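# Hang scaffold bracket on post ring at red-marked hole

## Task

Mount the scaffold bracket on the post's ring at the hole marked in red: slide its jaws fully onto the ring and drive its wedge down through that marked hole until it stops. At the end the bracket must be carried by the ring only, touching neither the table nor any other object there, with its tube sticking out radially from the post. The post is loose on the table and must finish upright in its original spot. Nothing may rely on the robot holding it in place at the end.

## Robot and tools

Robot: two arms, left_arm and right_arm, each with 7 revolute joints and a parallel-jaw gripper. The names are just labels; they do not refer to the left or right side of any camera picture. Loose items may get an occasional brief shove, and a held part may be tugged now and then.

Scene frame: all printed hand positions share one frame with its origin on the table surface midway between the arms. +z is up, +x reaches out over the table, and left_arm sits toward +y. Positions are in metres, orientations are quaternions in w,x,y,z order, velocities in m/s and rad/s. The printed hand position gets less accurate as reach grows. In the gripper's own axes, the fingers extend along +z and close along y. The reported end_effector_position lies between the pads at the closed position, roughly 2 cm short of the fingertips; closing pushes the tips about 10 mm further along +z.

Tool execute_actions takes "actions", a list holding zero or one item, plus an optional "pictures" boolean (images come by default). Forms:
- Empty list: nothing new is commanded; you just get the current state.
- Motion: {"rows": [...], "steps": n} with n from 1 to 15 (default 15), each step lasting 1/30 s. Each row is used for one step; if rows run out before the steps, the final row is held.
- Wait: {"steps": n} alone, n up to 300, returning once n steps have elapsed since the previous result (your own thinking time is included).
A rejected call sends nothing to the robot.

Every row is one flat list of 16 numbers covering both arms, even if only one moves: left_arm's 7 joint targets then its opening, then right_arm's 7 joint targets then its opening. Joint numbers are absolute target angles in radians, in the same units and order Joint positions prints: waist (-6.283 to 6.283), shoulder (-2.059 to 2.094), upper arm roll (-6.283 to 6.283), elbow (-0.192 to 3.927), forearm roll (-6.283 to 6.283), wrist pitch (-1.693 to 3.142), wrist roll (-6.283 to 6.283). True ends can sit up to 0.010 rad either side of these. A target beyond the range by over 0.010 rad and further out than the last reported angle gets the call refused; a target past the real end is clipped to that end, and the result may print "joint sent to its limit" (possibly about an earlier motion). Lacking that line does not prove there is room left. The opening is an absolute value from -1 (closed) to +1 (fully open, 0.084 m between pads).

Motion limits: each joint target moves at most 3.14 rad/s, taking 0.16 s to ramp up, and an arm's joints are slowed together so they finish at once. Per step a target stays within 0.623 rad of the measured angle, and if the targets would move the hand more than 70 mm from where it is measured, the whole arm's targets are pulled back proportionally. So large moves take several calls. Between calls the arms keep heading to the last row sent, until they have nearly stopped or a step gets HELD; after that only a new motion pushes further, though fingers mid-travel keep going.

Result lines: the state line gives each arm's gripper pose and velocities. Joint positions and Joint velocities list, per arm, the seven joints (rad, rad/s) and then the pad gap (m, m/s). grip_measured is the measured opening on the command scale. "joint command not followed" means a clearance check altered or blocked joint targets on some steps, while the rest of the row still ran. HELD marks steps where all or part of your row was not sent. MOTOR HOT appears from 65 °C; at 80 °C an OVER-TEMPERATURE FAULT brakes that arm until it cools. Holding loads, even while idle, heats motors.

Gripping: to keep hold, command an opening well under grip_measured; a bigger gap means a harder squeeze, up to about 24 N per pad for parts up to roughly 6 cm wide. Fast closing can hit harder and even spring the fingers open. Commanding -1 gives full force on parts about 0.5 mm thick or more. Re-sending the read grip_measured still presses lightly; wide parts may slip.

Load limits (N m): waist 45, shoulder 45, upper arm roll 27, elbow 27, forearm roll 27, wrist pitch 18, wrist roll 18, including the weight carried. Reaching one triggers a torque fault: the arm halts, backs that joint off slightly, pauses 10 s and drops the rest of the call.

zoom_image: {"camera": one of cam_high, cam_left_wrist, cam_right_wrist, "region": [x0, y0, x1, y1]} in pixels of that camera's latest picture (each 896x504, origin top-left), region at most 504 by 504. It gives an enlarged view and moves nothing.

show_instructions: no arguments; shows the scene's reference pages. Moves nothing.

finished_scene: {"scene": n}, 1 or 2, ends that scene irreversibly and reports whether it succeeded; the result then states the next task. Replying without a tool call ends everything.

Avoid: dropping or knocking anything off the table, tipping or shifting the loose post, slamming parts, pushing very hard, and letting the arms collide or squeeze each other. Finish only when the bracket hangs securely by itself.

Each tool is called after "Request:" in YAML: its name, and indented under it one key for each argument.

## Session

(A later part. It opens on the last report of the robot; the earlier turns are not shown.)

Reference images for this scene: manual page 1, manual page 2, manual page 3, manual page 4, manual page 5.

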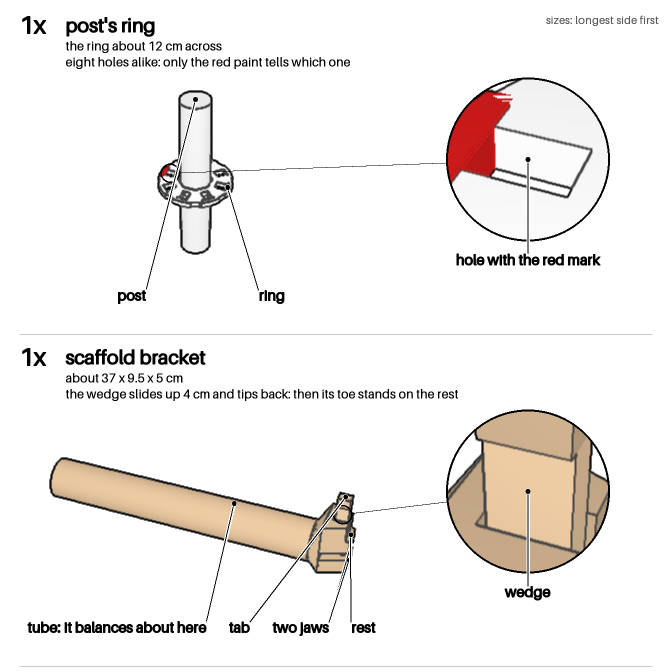

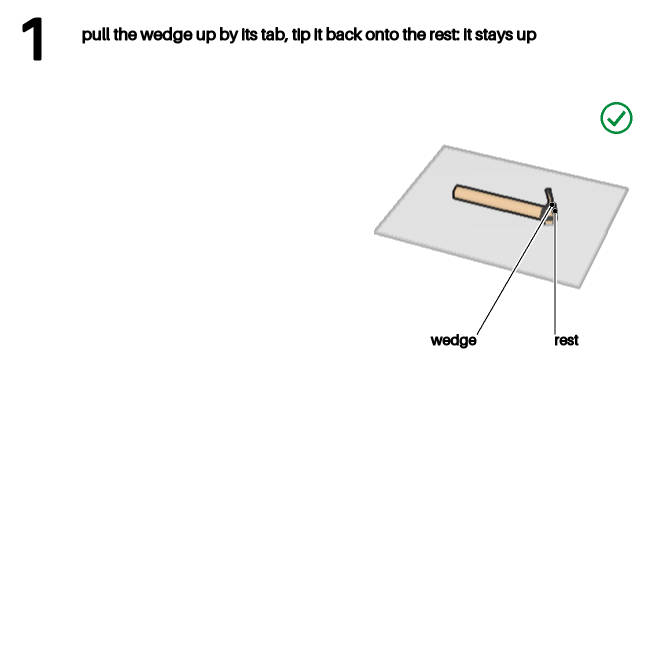

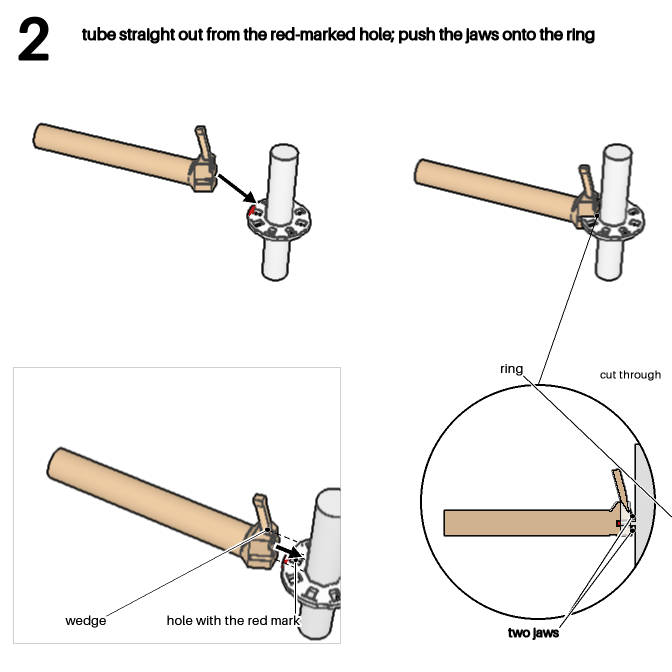

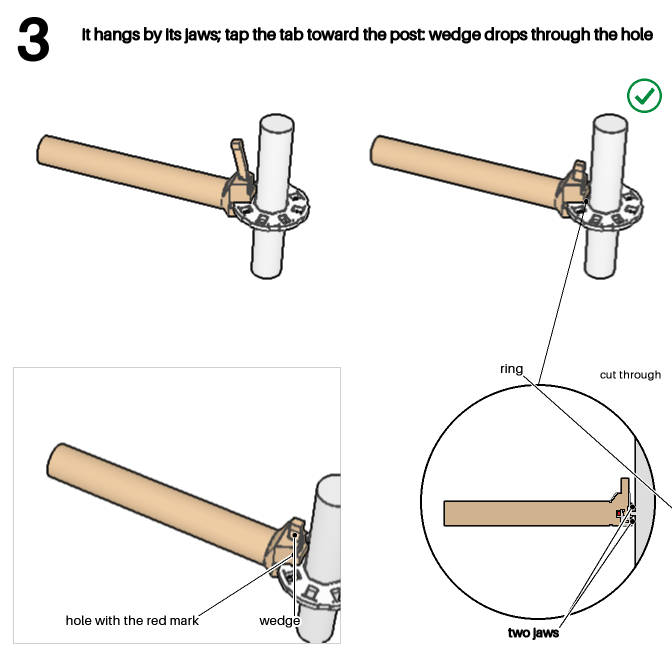

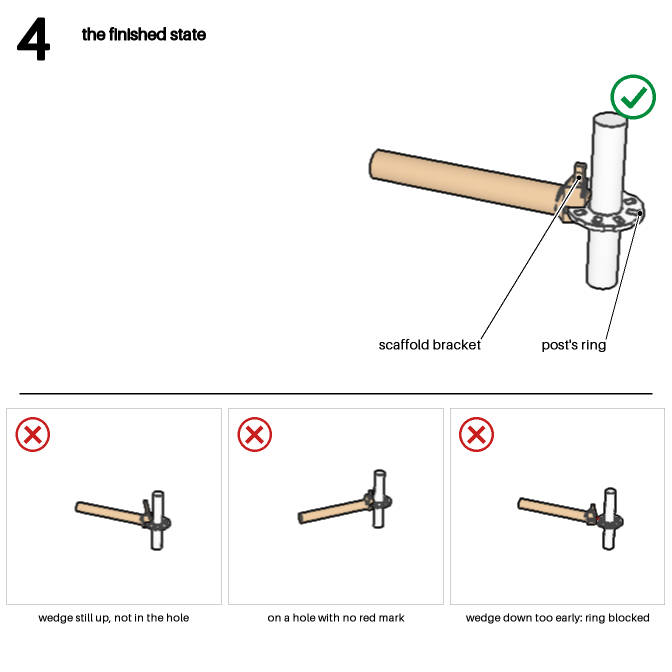

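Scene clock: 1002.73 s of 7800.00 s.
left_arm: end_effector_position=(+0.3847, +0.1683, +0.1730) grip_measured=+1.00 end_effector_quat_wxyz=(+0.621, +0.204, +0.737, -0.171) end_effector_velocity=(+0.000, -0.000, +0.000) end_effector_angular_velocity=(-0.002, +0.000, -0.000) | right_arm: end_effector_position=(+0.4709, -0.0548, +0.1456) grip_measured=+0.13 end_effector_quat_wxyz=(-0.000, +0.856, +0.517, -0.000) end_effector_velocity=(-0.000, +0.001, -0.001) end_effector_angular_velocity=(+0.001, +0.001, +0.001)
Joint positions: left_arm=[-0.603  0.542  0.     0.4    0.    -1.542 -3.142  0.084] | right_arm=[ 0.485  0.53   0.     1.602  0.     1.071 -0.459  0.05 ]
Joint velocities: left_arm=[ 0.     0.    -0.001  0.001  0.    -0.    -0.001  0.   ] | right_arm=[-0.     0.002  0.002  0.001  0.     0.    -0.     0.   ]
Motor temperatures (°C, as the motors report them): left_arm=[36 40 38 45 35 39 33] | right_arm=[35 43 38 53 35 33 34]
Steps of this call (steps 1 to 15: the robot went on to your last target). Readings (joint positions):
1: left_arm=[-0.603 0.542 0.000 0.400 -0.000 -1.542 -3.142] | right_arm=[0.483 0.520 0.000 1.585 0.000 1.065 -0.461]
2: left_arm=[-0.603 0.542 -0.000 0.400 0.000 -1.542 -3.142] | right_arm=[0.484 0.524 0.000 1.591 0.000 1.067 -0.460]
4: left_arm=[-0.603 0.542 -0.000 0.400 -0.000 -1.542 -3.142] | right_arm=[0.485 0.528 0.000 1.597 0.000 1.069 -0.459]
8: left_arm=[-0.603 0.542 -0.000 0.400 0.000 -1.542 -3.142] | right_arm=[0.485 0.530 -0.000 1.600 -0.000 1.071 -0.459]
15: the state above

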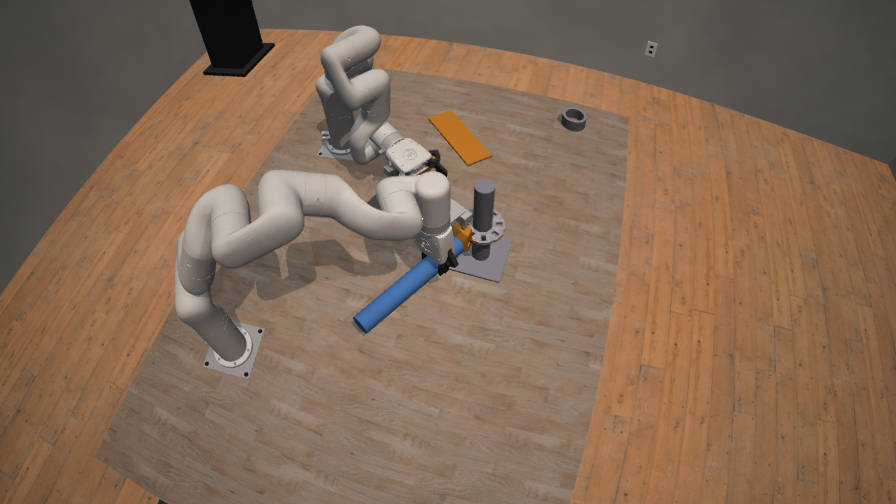

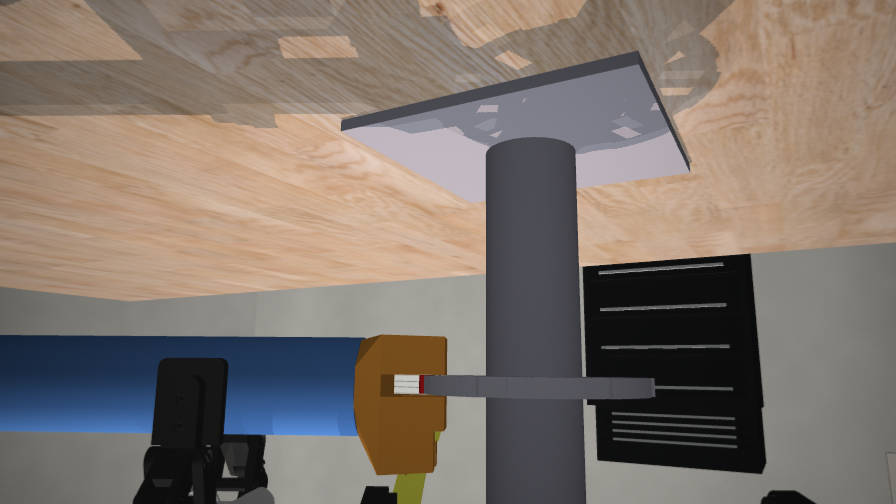

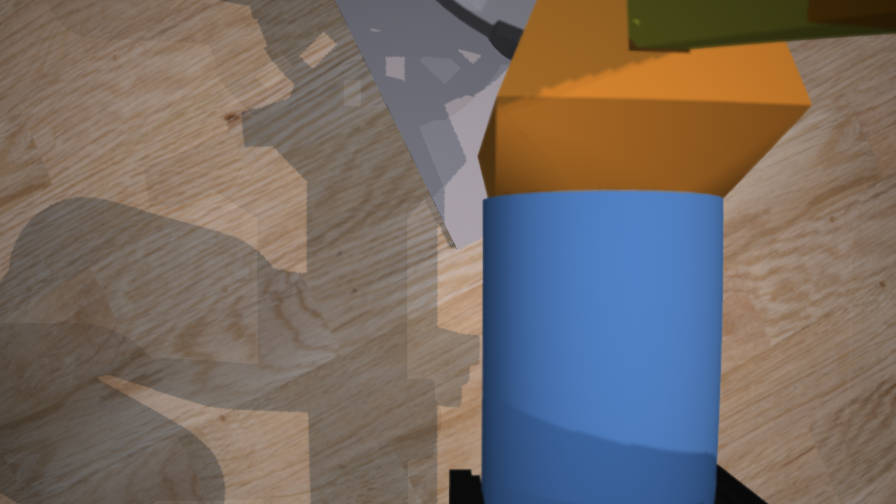

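Request:
execute_actions:
  actions:
    - {"rows":[[-0.6028,0.5421,0,0.4001,0,-1.542,-3.1416,1,0.4859,0.5330,0,1.6056,0,1.0726,-0.4581,-1],[-0.6028,0.5421,0,0.4001,0,-1.542,-3.1416,1,0.4868,0.5369,0,1.6118,0,1.0749,-0.4572,-1],[-0.6028,0.5421,0,0.4001,0,-1.542,-3.1416,1,0.4878,0.5419,0,1.6195,0,1.0777,-0.4562,-1],[-0.6028,0.5421,0,0.4001,0,-1.542,-3.1416,1,0.4889,0.5468,0,1.6273,0,1.0805,-0.4551,-1],[-0.6028,0.5421,0,0.4001,0,-1.542,-3.1416,1,0.4900,0.5517,0,1.6351,0,1.0834,-0.4540,-1],[-0.6028,0.5421,0,0.4001,0,-1.542,-3.1416,1,0.4910,0.5567,0,1.6428,0,1.0862,-0.4530,-1],[-0.6028,0.5421,0,0.4001,0,-1.542,-3.1416,1,0.4921,0.5616,0,1.6506,0,1.0890,-0.4519,-1],[-0.6028,0.5421,0,0.4001,0,-1.542,-3.1416,1,0.4931,0.5666,0,1.6583,0,1.0919,-0.4509,-1],[-0.6028,0.5421,0,0.4001,0,-1.542,-3.1416,1,0.4941,0.5710,0,1.6653,0,1.0944,-0.4499,-1],[-0.6028,0.5421,0,0.4001,0,-1.542,-3.1416,1,0.4949,0.5750,0,1.6715,0,1.0967,-0.4491,-1],[-0.6028,0.5421,0,0.4001,0,-1.542,-3.1416,1,0.4956,0.5779,0,1.6762,0,1.0984,-0.4484,-1],[-0.6028,0.5421,0,0.4001,0,-1.542,-3.1416,1,0.4960,0.5799,0,1.6793,0,1.0995,-0.4480,-1]],"steps":15}
  pictures: false

Request:
execute_actions:
  actions:
    - {"steps":12}

Request:
zoom_image:
  camera: "cam_left_wrist"
  region: [370, 330, 530, 480]

Request:
zoom_image:
  camera: "cam_right_wrist"
  region: [340, 0, 840, 200]

Scene clock: 1038.37 s of 7800.00 s.
left_arm: end_effector_position=(+0.3847, +0.1683, +0.1730) grip_measured=+1.00 end_effector_quat_wxyz=(+0.621, +0.204, +0.737, -0.171) end_effector_velocity=(+0.000, -0.000, +0.000) end_effector_angular_velocity=(-0.001, -0.001, +0.000) | right_arm: end_effector_position=(+0.4772, -0.0420, +0.1452) grip_measured=+0.13 end_effector_quat_wxyz=(-0.000, +0.856, +0.517, -0.000) end_effector_velocity=(+0.005, +0.009, -0.001) end_effector_angular_velocity=(-0.002, +0.003, -0.000)
Joint positions: left_arm=[-0.603  0.542 -0.     0.4   -0.    -1.542 -3.142  0.084] | right_arm=[ 0.496  0.577  0.     1.674  0.     1.097 -0.449  0.05 ]
Joint velocities: left_arm=[ 0.    -0.     0.     0.002  0.    -0.     0.    -0.   ] | right_arm=[ 0.009  0.041 -0.001  0.062  0.001  0.026  0.007 -0.   ]
Motor temperatures (°C, as the motors report them): left_arm=[36 40 38 45 35 39 33] | right_arm=[35 43 38 54 35 34 34]
Steps of this call (steps 1 to 15: the robot went on to your last target; steps 16 to 90: nothing new was sent; then 32.13 s passed at rest; steps 91 to 105: all 15 steps of this action). Readings (joint positions):
91: left_arm=[-0.603 0.542 0.000 0.400 -0.000 -1.542 -3.142] | right_arm=[0.485 0.531 -0.000 1.602 -0.000 1.071 -0.459]
92: left_arm=[-0.603 0.542 0.000 0.400 0.000 -1.542 -3.142] | right_arm=[0.486 0.531 -0.000 1.603 -0.000 1.072 -0.458]
94: left_arm=[-0.603 0.542 -0.000 0.400 -0.000 -1.542 -3.142] | right_arm=[0.486 0.535 -0.000 1.609 -0.000 1.074 -0.458]
98: left_arm=[-0.603 0.542 0.000 0.400 0.000 -1.542 -3.142] | right_arm=[0.490 0.551 -0.000 1.634 -0.000 1.083 -0.454]
105: the state above

Scene clock: 1038.77 s of 7800.00 s.
left_arm: end_effector_position=(+0.3847, +0.1683, +0.1730) grip_measured=+1.00 end_effector_quat_wxyz=(+0.621, +0.204, +0.737, -0.171) end_effector_velocity=(-0.000, +0.001, -0.001) end_effector_angular_velocity=(+0.001, +0.002, +0.001) | right_arm: end_effector_position=(+0.4779, -0.0415, +0.1454) grip_measured=+0.13 end_effector_quat_wxyz=(-0.000, +0.856, +0.517, -0.000) end_effector_velocity=(-0.001, +0.001, -0.001) end_effector_angular_velocity=(-0.000, +0.001, +0.002)
Joint positions: left_arm=[-0.603  0.542  0.     0.4   -0.    -1.542 -3.142  0.084] | right_arm=[ 0.496  0.58   0.     1.679  0.     1.1   -0.448  0.05 ]
Joint velocities: left_arm=[ 0.     0.     0.001 -0.002 -0.     0.    -0.001 -0.   ] | right_arm=[ 0.001  0.001  0.001  0.    -0.     0.     0.001  0.   ]
Motor temperatures (°C, as the motors report them): left_arm=[36 40 38 45 35 39 33] | right_arm=[35 43 38 54 35 34 34]
Steps of this call (steps 1 to 12: the robot went on to your last target). Readings (joint positions):
1: left_arm=[-0.603 0.542 0.000 0.400 -0.000 -1.542 -3.142] | right_arm=[0.496 0.578 0.000 1.676 0.000 1.098 -0.449]
2: left_arm=[-0.603 0.542 0.000 0.400 -0.000 -1.542 -3.142] | right_arm=[0.496 0.578 0.000 1.677 0.000 1.098 -0.448]
4: left_arm=[-0.603 0.542 -0.000 0.400 0.000 -1.542 -3.142] | right_arm=[0.496 0.579 -0.000 1.678 -0.000 1.099 -0.448]
8: left_arm=[-0.603 0.542 -0.000 0.400 0.000 -1.542 -3.142] | right_arm=[0.496 0.580 -0.000 1.679 -0.000 1.099 -0.448]
12: the state above

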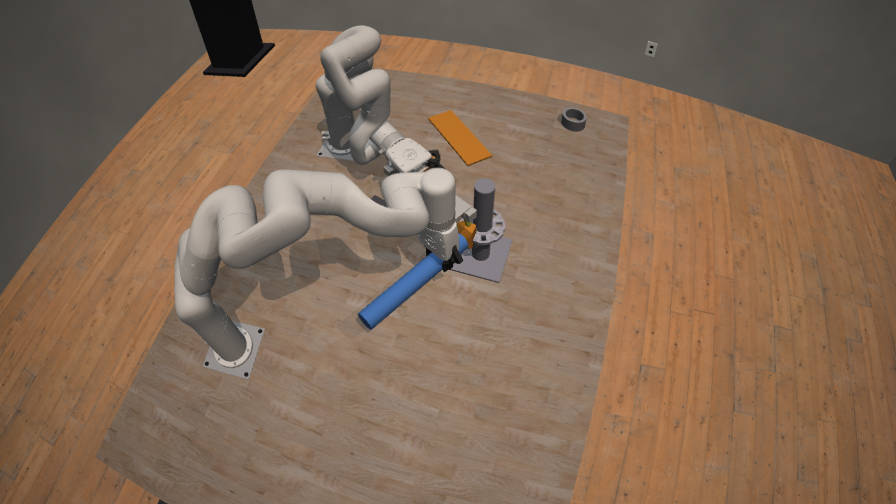

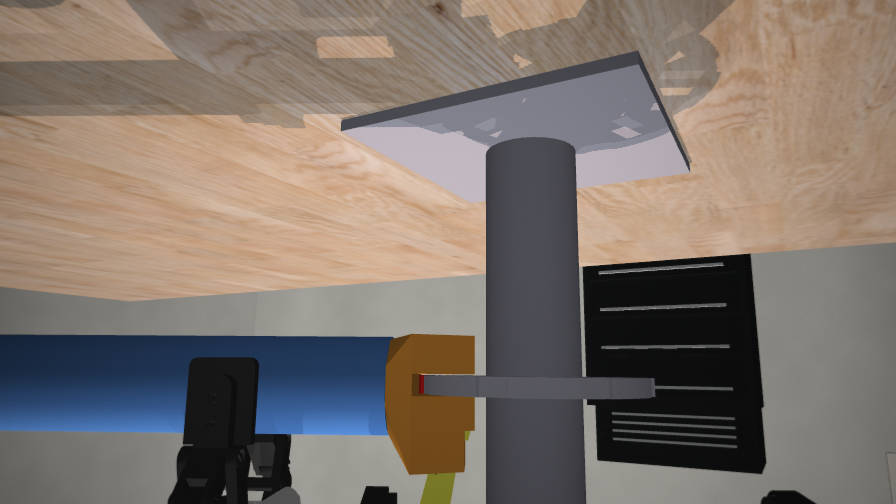

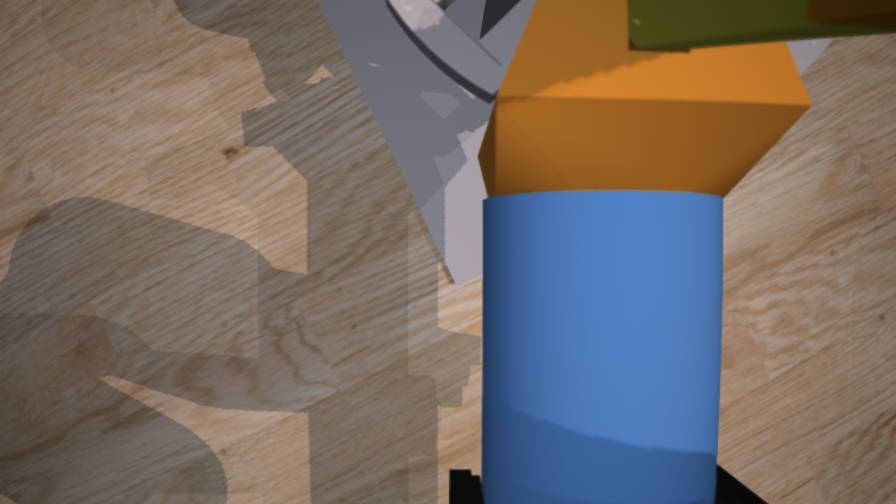

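Region (370, 330, 530, 480) of cam_left_wrist's 896x504 image, scaled by 3.150, with more detail than that image has; it fills the top 472 rows of this view, and the rest is white.

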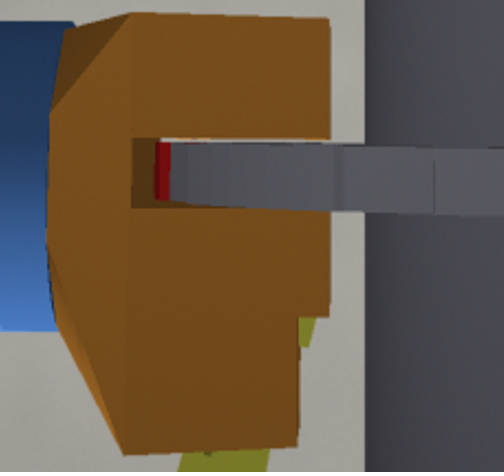

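Region (340, 0, 840, 200) of cam_right_wrist's 896x504 image, scaled by 1.008, with more detail than that image has; it fills the top 202 rows of this view, and the rest is white.

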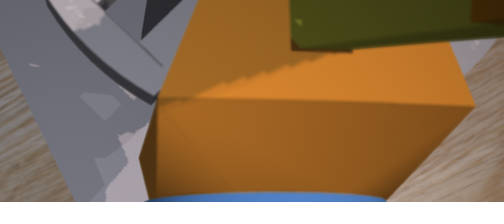

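Request:
zoom_image:
  camera: "cam_right_wrist"
  region: [370, 0, 550, 120]

Request:
zoom_image:
  camera: "cam_right_wrist"
  region: [716, 0, 896, 120]

Request:
zoom_image:
  camera: "cam_high"
  region: [430, 190, 530, 290]

Region (370, 0, 550, 120) of cam_right_wrist's 896x504 image, scaled by 2.800, with more detail than that image has.

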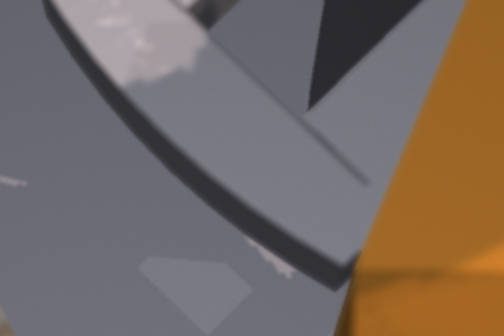

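Region (716, 0, 896, 120) of cam_right_wrist's 896x504 image, scaled by 2.800, with more detail than that image has.

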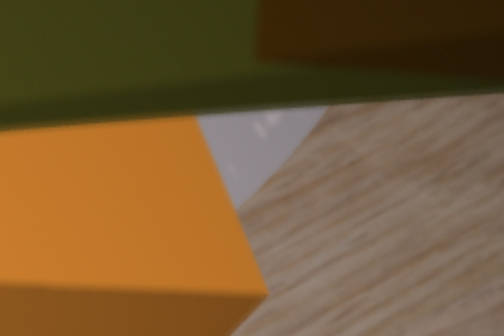

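Region (430, 190, 530, 290) of cam_high's 896x504 image, scaled by 5.040, with more detail than that image has.

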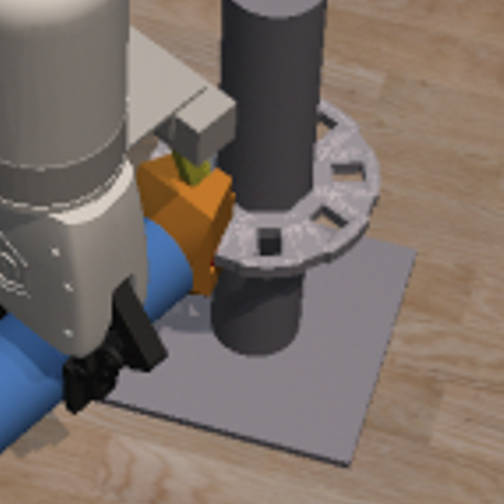

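Request:
execute_actions:
  actions:
    - {"rows":[[-0.6028,0.5421,0,0.4001,0,-1.542,-3.1416,1,0.4952,0.5808,0,1.6807,0,1.1000,-0.4488,-1],[-0.6028,0.5421,0,0.4001,0,-1.542,-3.1416,1,0.4941,0.5820,0,1.6827,0,1.1007,-0.4499,-1],[-0.6028,0.5421,0,0.4001,0,-1.542,-3.1416,1,0.4930,0.5833,0,1.6847,0,1.1015,-0.4510,-1],[-0.6028,0.5421,0,0.4001,0,-1.542,-3.1416,1,0.4918,0.5846,0,1.6868,0,1.1022,-0.4522,-1],[-0.6028,0.5421,0,0.4001,0,-1.542,-3.1416,1,0.4907,0.5859,0,1.6888,0,1.1030,-0.4533,-1],[-0.6028,0.5421,0,0.4001,0,-1.542,-3.1416,1,0.4895,0.5871,0,1.6909,0,1.1037,-0.4545,-1],[-0.6028,0.5421,0,0.4001,0,-1.542,-3.1416,1,0.4884,0.5884,0,1.6929,0,1.1045,-0.4556,-1]],"steps":15}
  pictures: false

Request:
execute_actions:
  actions:
    - {"steps":8}

Request:
zoom_image:
  camera: "cam_right_wrist"
  region: [350, 0, 530, 120]

Request:
zoom_image:
  camera: "cam_right_wrist"
  region: [716, 0, 896, 120]

Request:
zoom_image:
  camera: "cam_left_wrist"
  region: [370, 330, 530, 480]

Scene clock: 1113.77 s of 7800.00 s.
left_arm: end_effector_position=(+0.3847, +0.1683, +0.1730) grip_measured=+1.00 end_effector_quat_wxyz=(+0.621, +0.204, +0.737, -0.171) end_effector_velocity=(-0.001, -0.000, -0.000) end_effector_angular_velocity=(+0.001, +0.001, -0.002) | right_arm: end_effector_position=(+0.4825, -0.0440, +0.1453) grip_measured=+0.13 end_effector_quat_wxyz=(+0.000, +0.856, +0.517, -0.000) end_effector_velocity=(-0.004, +0.006, +0.000) end_effector_angular_velocity=(+0.005, +0.003, +0.012)
Joint positions: left_arm=[-0.603  0.542 -0.     0.4   -0.    -1.542 -3.142  0.084] | right_arm=[ 0.488  0.588 -0.     1.693 -0.     1.104 -0.455  0.05 ]
Joint velocities: left_arm=[-0.001 -0.    -0.    -0.002  0.     0.     0.    -0.   ] | right_arm=[ 0.004  0.002  0.009  0.003  0.001  0.002 -0.002 -0.   ]
Motor temperatures (°C, as the motors report them): left_arm=[36 40 38 45 35 39 33] | right_arm=[35 44 38 54 35 34 34]
Steps of this call (steps 1 to 15: the robot went on to your last target; steps 16 to 90: nothing new was sent; then 71.50 s passed at rest; steps 91 to 105: all 15 steps of this action). Readings (joint positions):
91: left_arm=[-0.603 0.542 -0.000 0.400 -0.000 -1.542 -3.142] | right_arm=[0.496 0.580 0.000 1.679 0.000 1.100 -0.448]
92: left_arm=[-0.603 0.542 0.000 0.400 -0.000 -1.542 -3.142] | right_arm=[0.496 0.580 0.000 1.680 0.000 1.100 -0.448]
94: left_arm=[-0.603 0.542 0.000 0.400 0.000 -1.542 -3.142] | right_arm=[0.495 0.581 0.000 1.682 0.000 1.100 -0.449]
98: left_arm=[-0.603 0.542 0.000 0.400 -0.000 -1.542 -3.142] | right_arm=[0.491 0.586 0.000 1.689 0.000 1.103 -0.453]
105: the state above

Scene clock: 1114.03 s of 7800.00 s.
left_arm: end_effector_position=(+0.3847, +0.1683, +0.1730) grip_measured=+1.00 end_effector_quat_wxyz=(+0.621, +0.204, +0.737, -0.171) end_effector_velocity=(+0.000, +0.000, +0.000) end_effector_angular_velocity=(-0.001, -0.001, +0.001) | right_arm: end_effector_position=(+0.4826, -0.0440, +0.1453) grip_measured=+0.13 end_effector_quat_wxyz=(+0.000, +0.856, +0.517, -0.000) end_effector_velocity=(+0.001, -0.001, -0.000) end_effector_angular_velocity=(-0.001, -0.001, -0.001)
Joint positions: left_arm=[-0.603  0.542  0.     0.4    0.    -1.542 -3.142  0.084] | right_arm=[ 0.488  0.588 -0.     1.693 -0.     1.104 -0.456  0.05 ]
Joint velocities: left_arm=[ 0.     0.     0.     0.001 -0.001 -0.    -0.    -0.   ] | right_arm=[-0.     0.001 -0.003  0.    -0.    -0.    -0.001 -0.   ]
Motor temperatures (°C, as the motors report them): left_arm=[36 40 38 45 35 39 33] | right_arm=[35 44 38 54 35 34 34]
Steps of this call (steps 1 to 8: the robot went on to your last target). Readings (joint positions):
1: left_arm=[-0.603 0.542 -0.000 0.400 -0.000 -1.542 -3.142] | right_arm=[0.489 0.588 0.000 1.693 0.000 1.104 -0.455]
2: left_arm=[-0.603 0.542 0.000 0.400 0.000 -1.542 -3.142] | right_arm=[0.489 0.588 0.000 1.693 0.000 1.104 -0.456]
4: left_arm=[-0.603 0.542 -0.000 0.400 -0.000 -1.542 -3.142] | right_arm=[0.489 0.588 0.000 1.693 0.000 1.104 -0.456]
8: the state above

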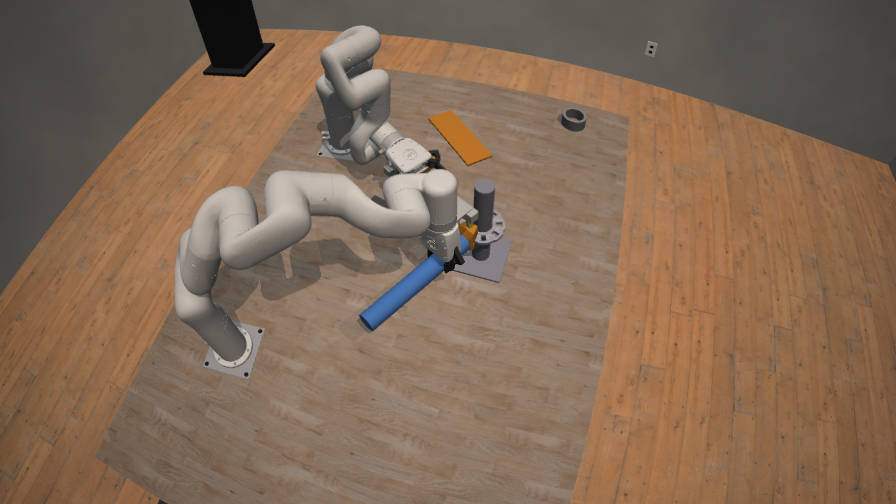

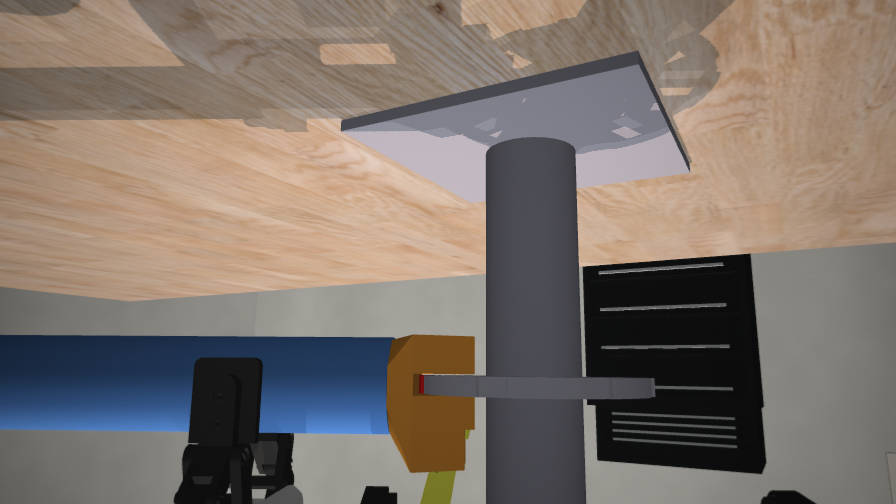

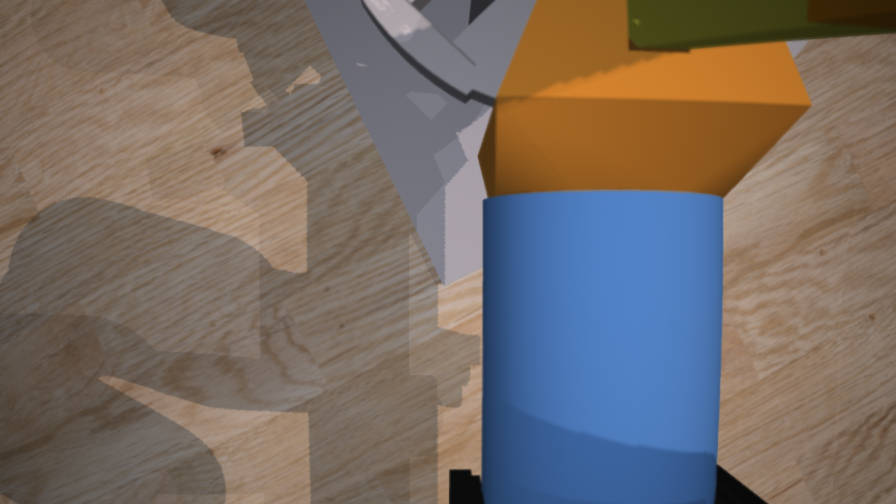

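Region (350, 0, 530, 120) of cam_right_wrist's 896x504 image, scaled by 2.800, with more detail than that image has.

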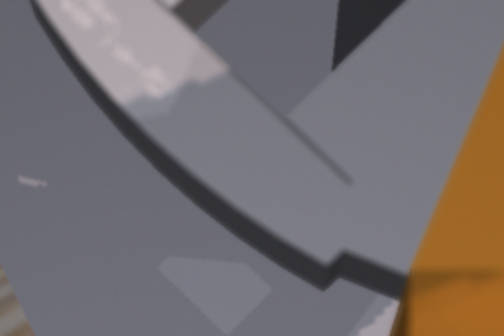

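Region (716, 0, 896, 120) of cam_right_wrist's 896x504 image, scaled by 2.800, with more detail than that image has.

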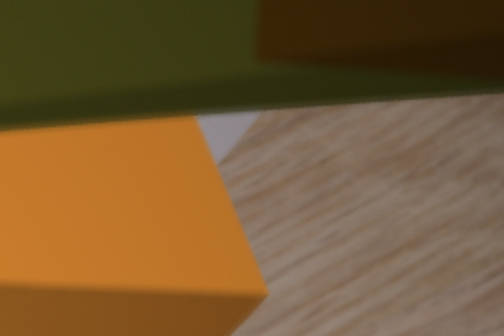

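Region (370, 330, 530, 480) of cam_left_wrist's 896x504 image, scaled by 3.150, with more detail than that image has; it fills the top 472 rows of this view, and the rest is white.

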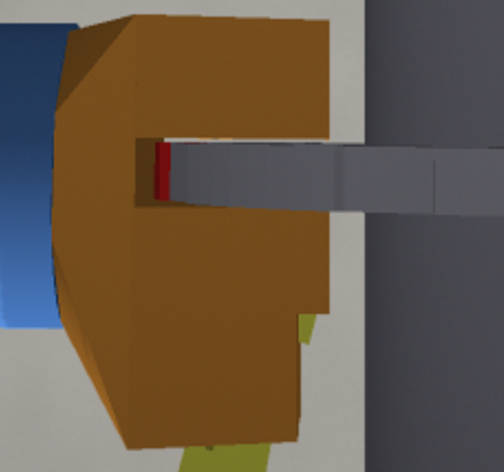

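Request:
execute_actions:
  actions: []

Scene clock: 1139.40 s of 7800.00 s.
left_arm: end_effector_position=(+0.3847, +0.1683, +0.1730) grip_measured=+1.00 end_effector_quat_wxyz=(+0.621, +0.204, +0.737, -0.171) end_effector_velocity=(+0.000, +0.000, +0.000) end_effector_angular_velocity=(+0.000, -0.001, +0.000) | right_arm: end_effector_position=(+0.4826, -0.0439, +0.1453) grip_measured=+0.13 end_effector_quat_wxyz=(-0.000, +0.856, +0.517, -0.000) end_effector_velocity=(-0.000, +0.001, +0.000) end_effector_angular_velocity=(-0.000, +0.000, +0.002)
Joint positions: left_arm=[-0.603  0.542  0.     0.4    0.    -1.542 -3.142  0.084] | right_arm=[ 0.488  0.588 -0.     1.693  0.     1.105 -0.456  0.05 ]
Joint velocities: left_arm=[-0.    -0.     0.     0.001 -0.    -0.     0.     0.   ] | right_arm=[ 0.001 -0.     0.    -0.    -0.     0.    -0.001 -0.   ]
Motor temperatures (°C, as the motors report them): left_arm=[36 40 38 45 35 39 33] | right_arm=[35 44 38 55 35 34 34]
Steps of this call (steps 1 to 15: the robot went on to your last target; steps 16 to 90: nothing new was sent; then 22.37 s passed at rest). Readings (joint positions):
1: left_arm=[-0.603 0.542 0.000 0.400 -0.000 -1.542 -3.142] | right_arm=[0.488 0.588 -0.000 1.693 -0.000 1.105 -0.456]
2: left_arm=[-0.603 0.542 -0.000 0.400 -0.000 -1.542 -3.142] | right_arm=[0.488 0.588 -0.000 1.693 -0.000 1.105 -0.456]
4: left_arm=[-0.603 0.542 -0.000 0.400 0.000 -1.542 -3.142] | right_arm=[0.488 0.588 -0.000 1.693 -0.000 1.105 -0.456]
8: left_arm=[-0.603 0.542 -0.000 0.400 0.000 -1.542 -3.142] | right_arm=[0.488 0.588 0.000 1.693 0.000 1.105 -0.456]
90: the state above
All arms were judged still, so your last target was given up. Only a new action makes them travel on or press farther. Fingers that are still opening or closing keep moving.

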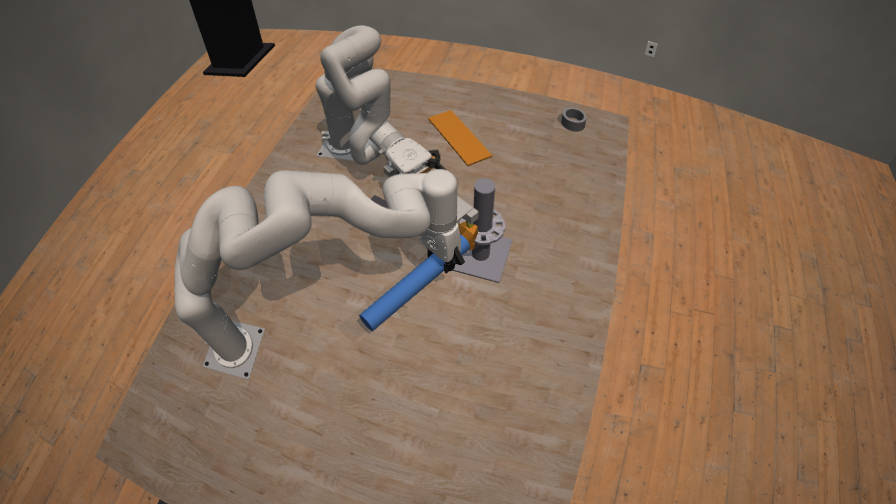

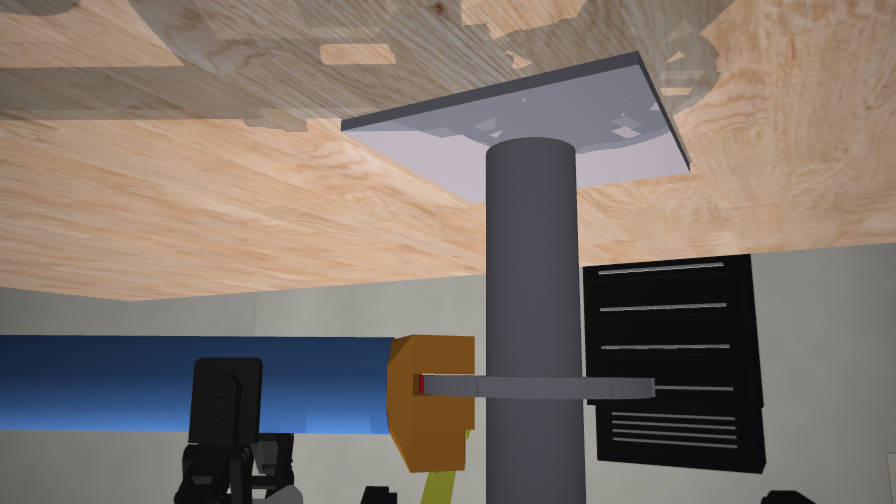

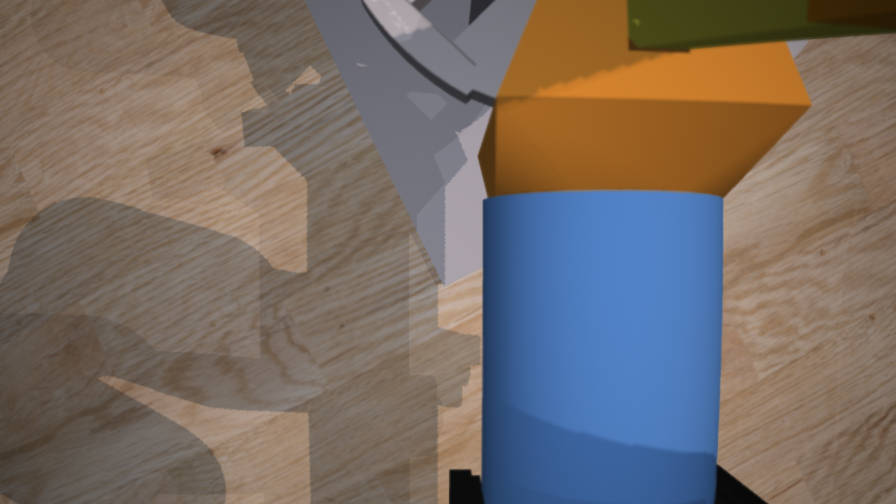

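Request:
show_instructions:

Request:
zoom_image:
  camera: "cam_left_wrist"
  region: [340, 320, 540, 504]

Reference images for this scene: manual page 1, manual page 2, manual page 3, manual page 4, manual page 5.

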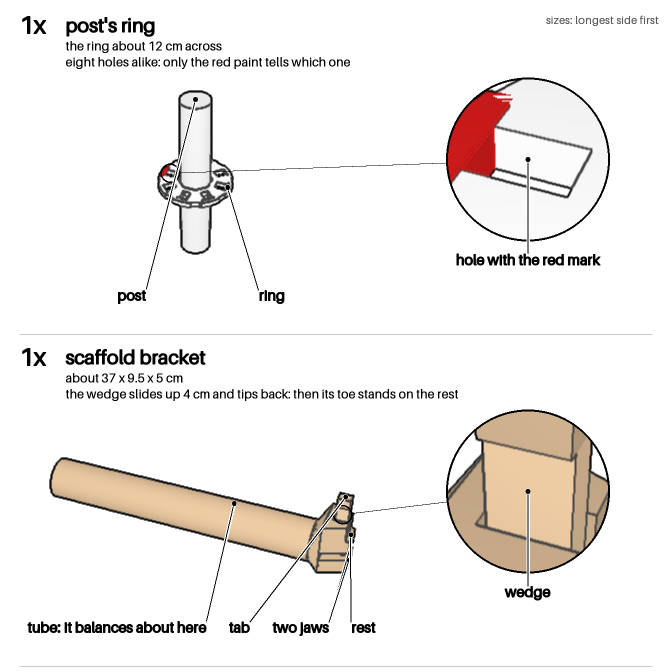

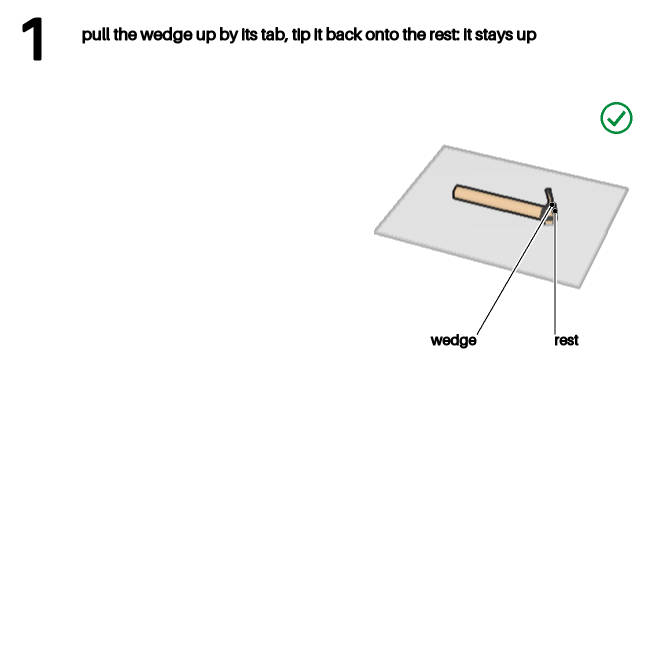

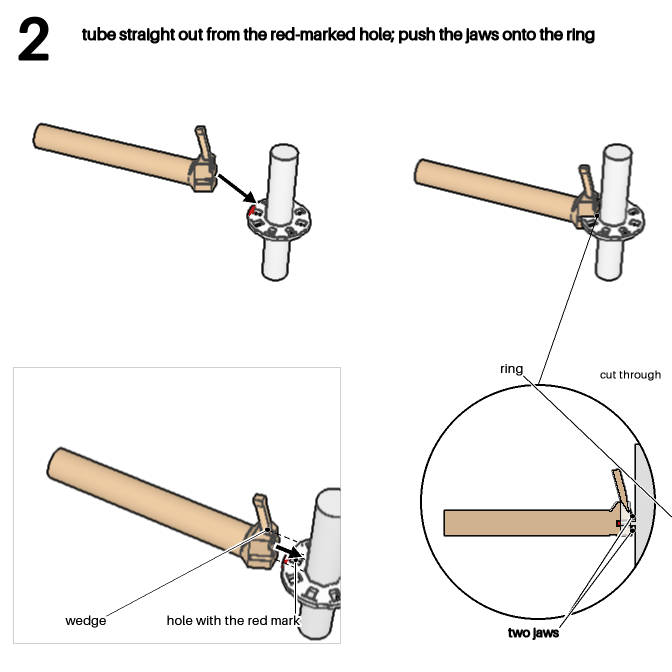

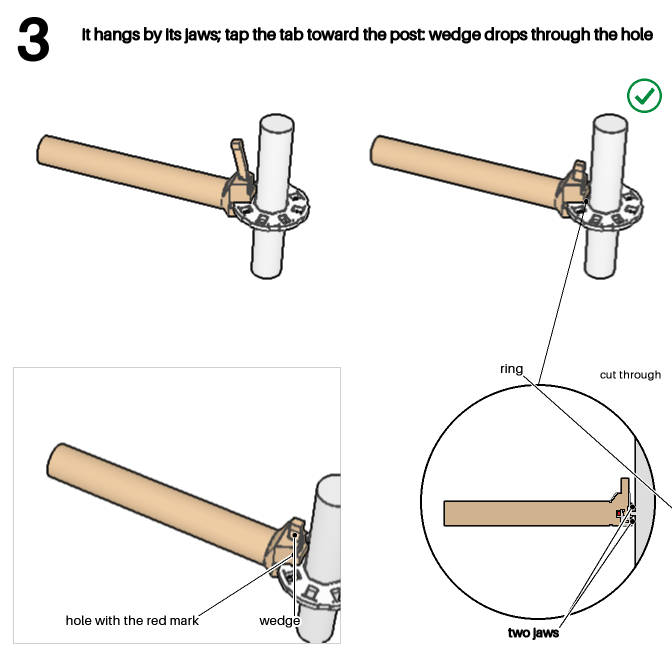

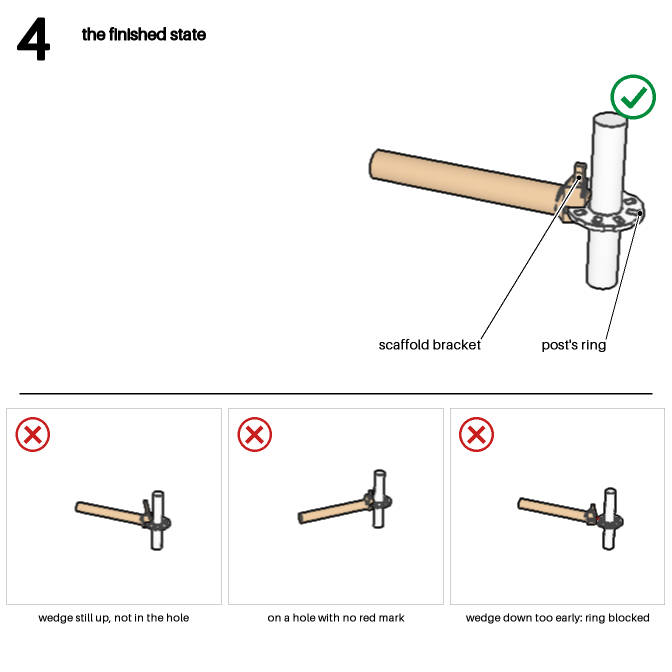

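Region (340, 320, 540, 504) of cam_left_wrist's 896x504 image, scaled by 2.520, with more detail than that image has; it fills the top 464 rows of this view, and the rest is white.

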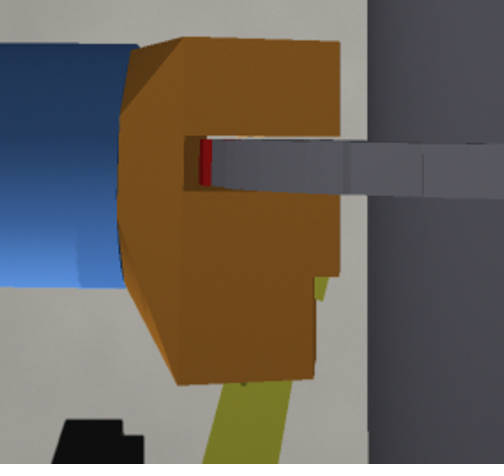

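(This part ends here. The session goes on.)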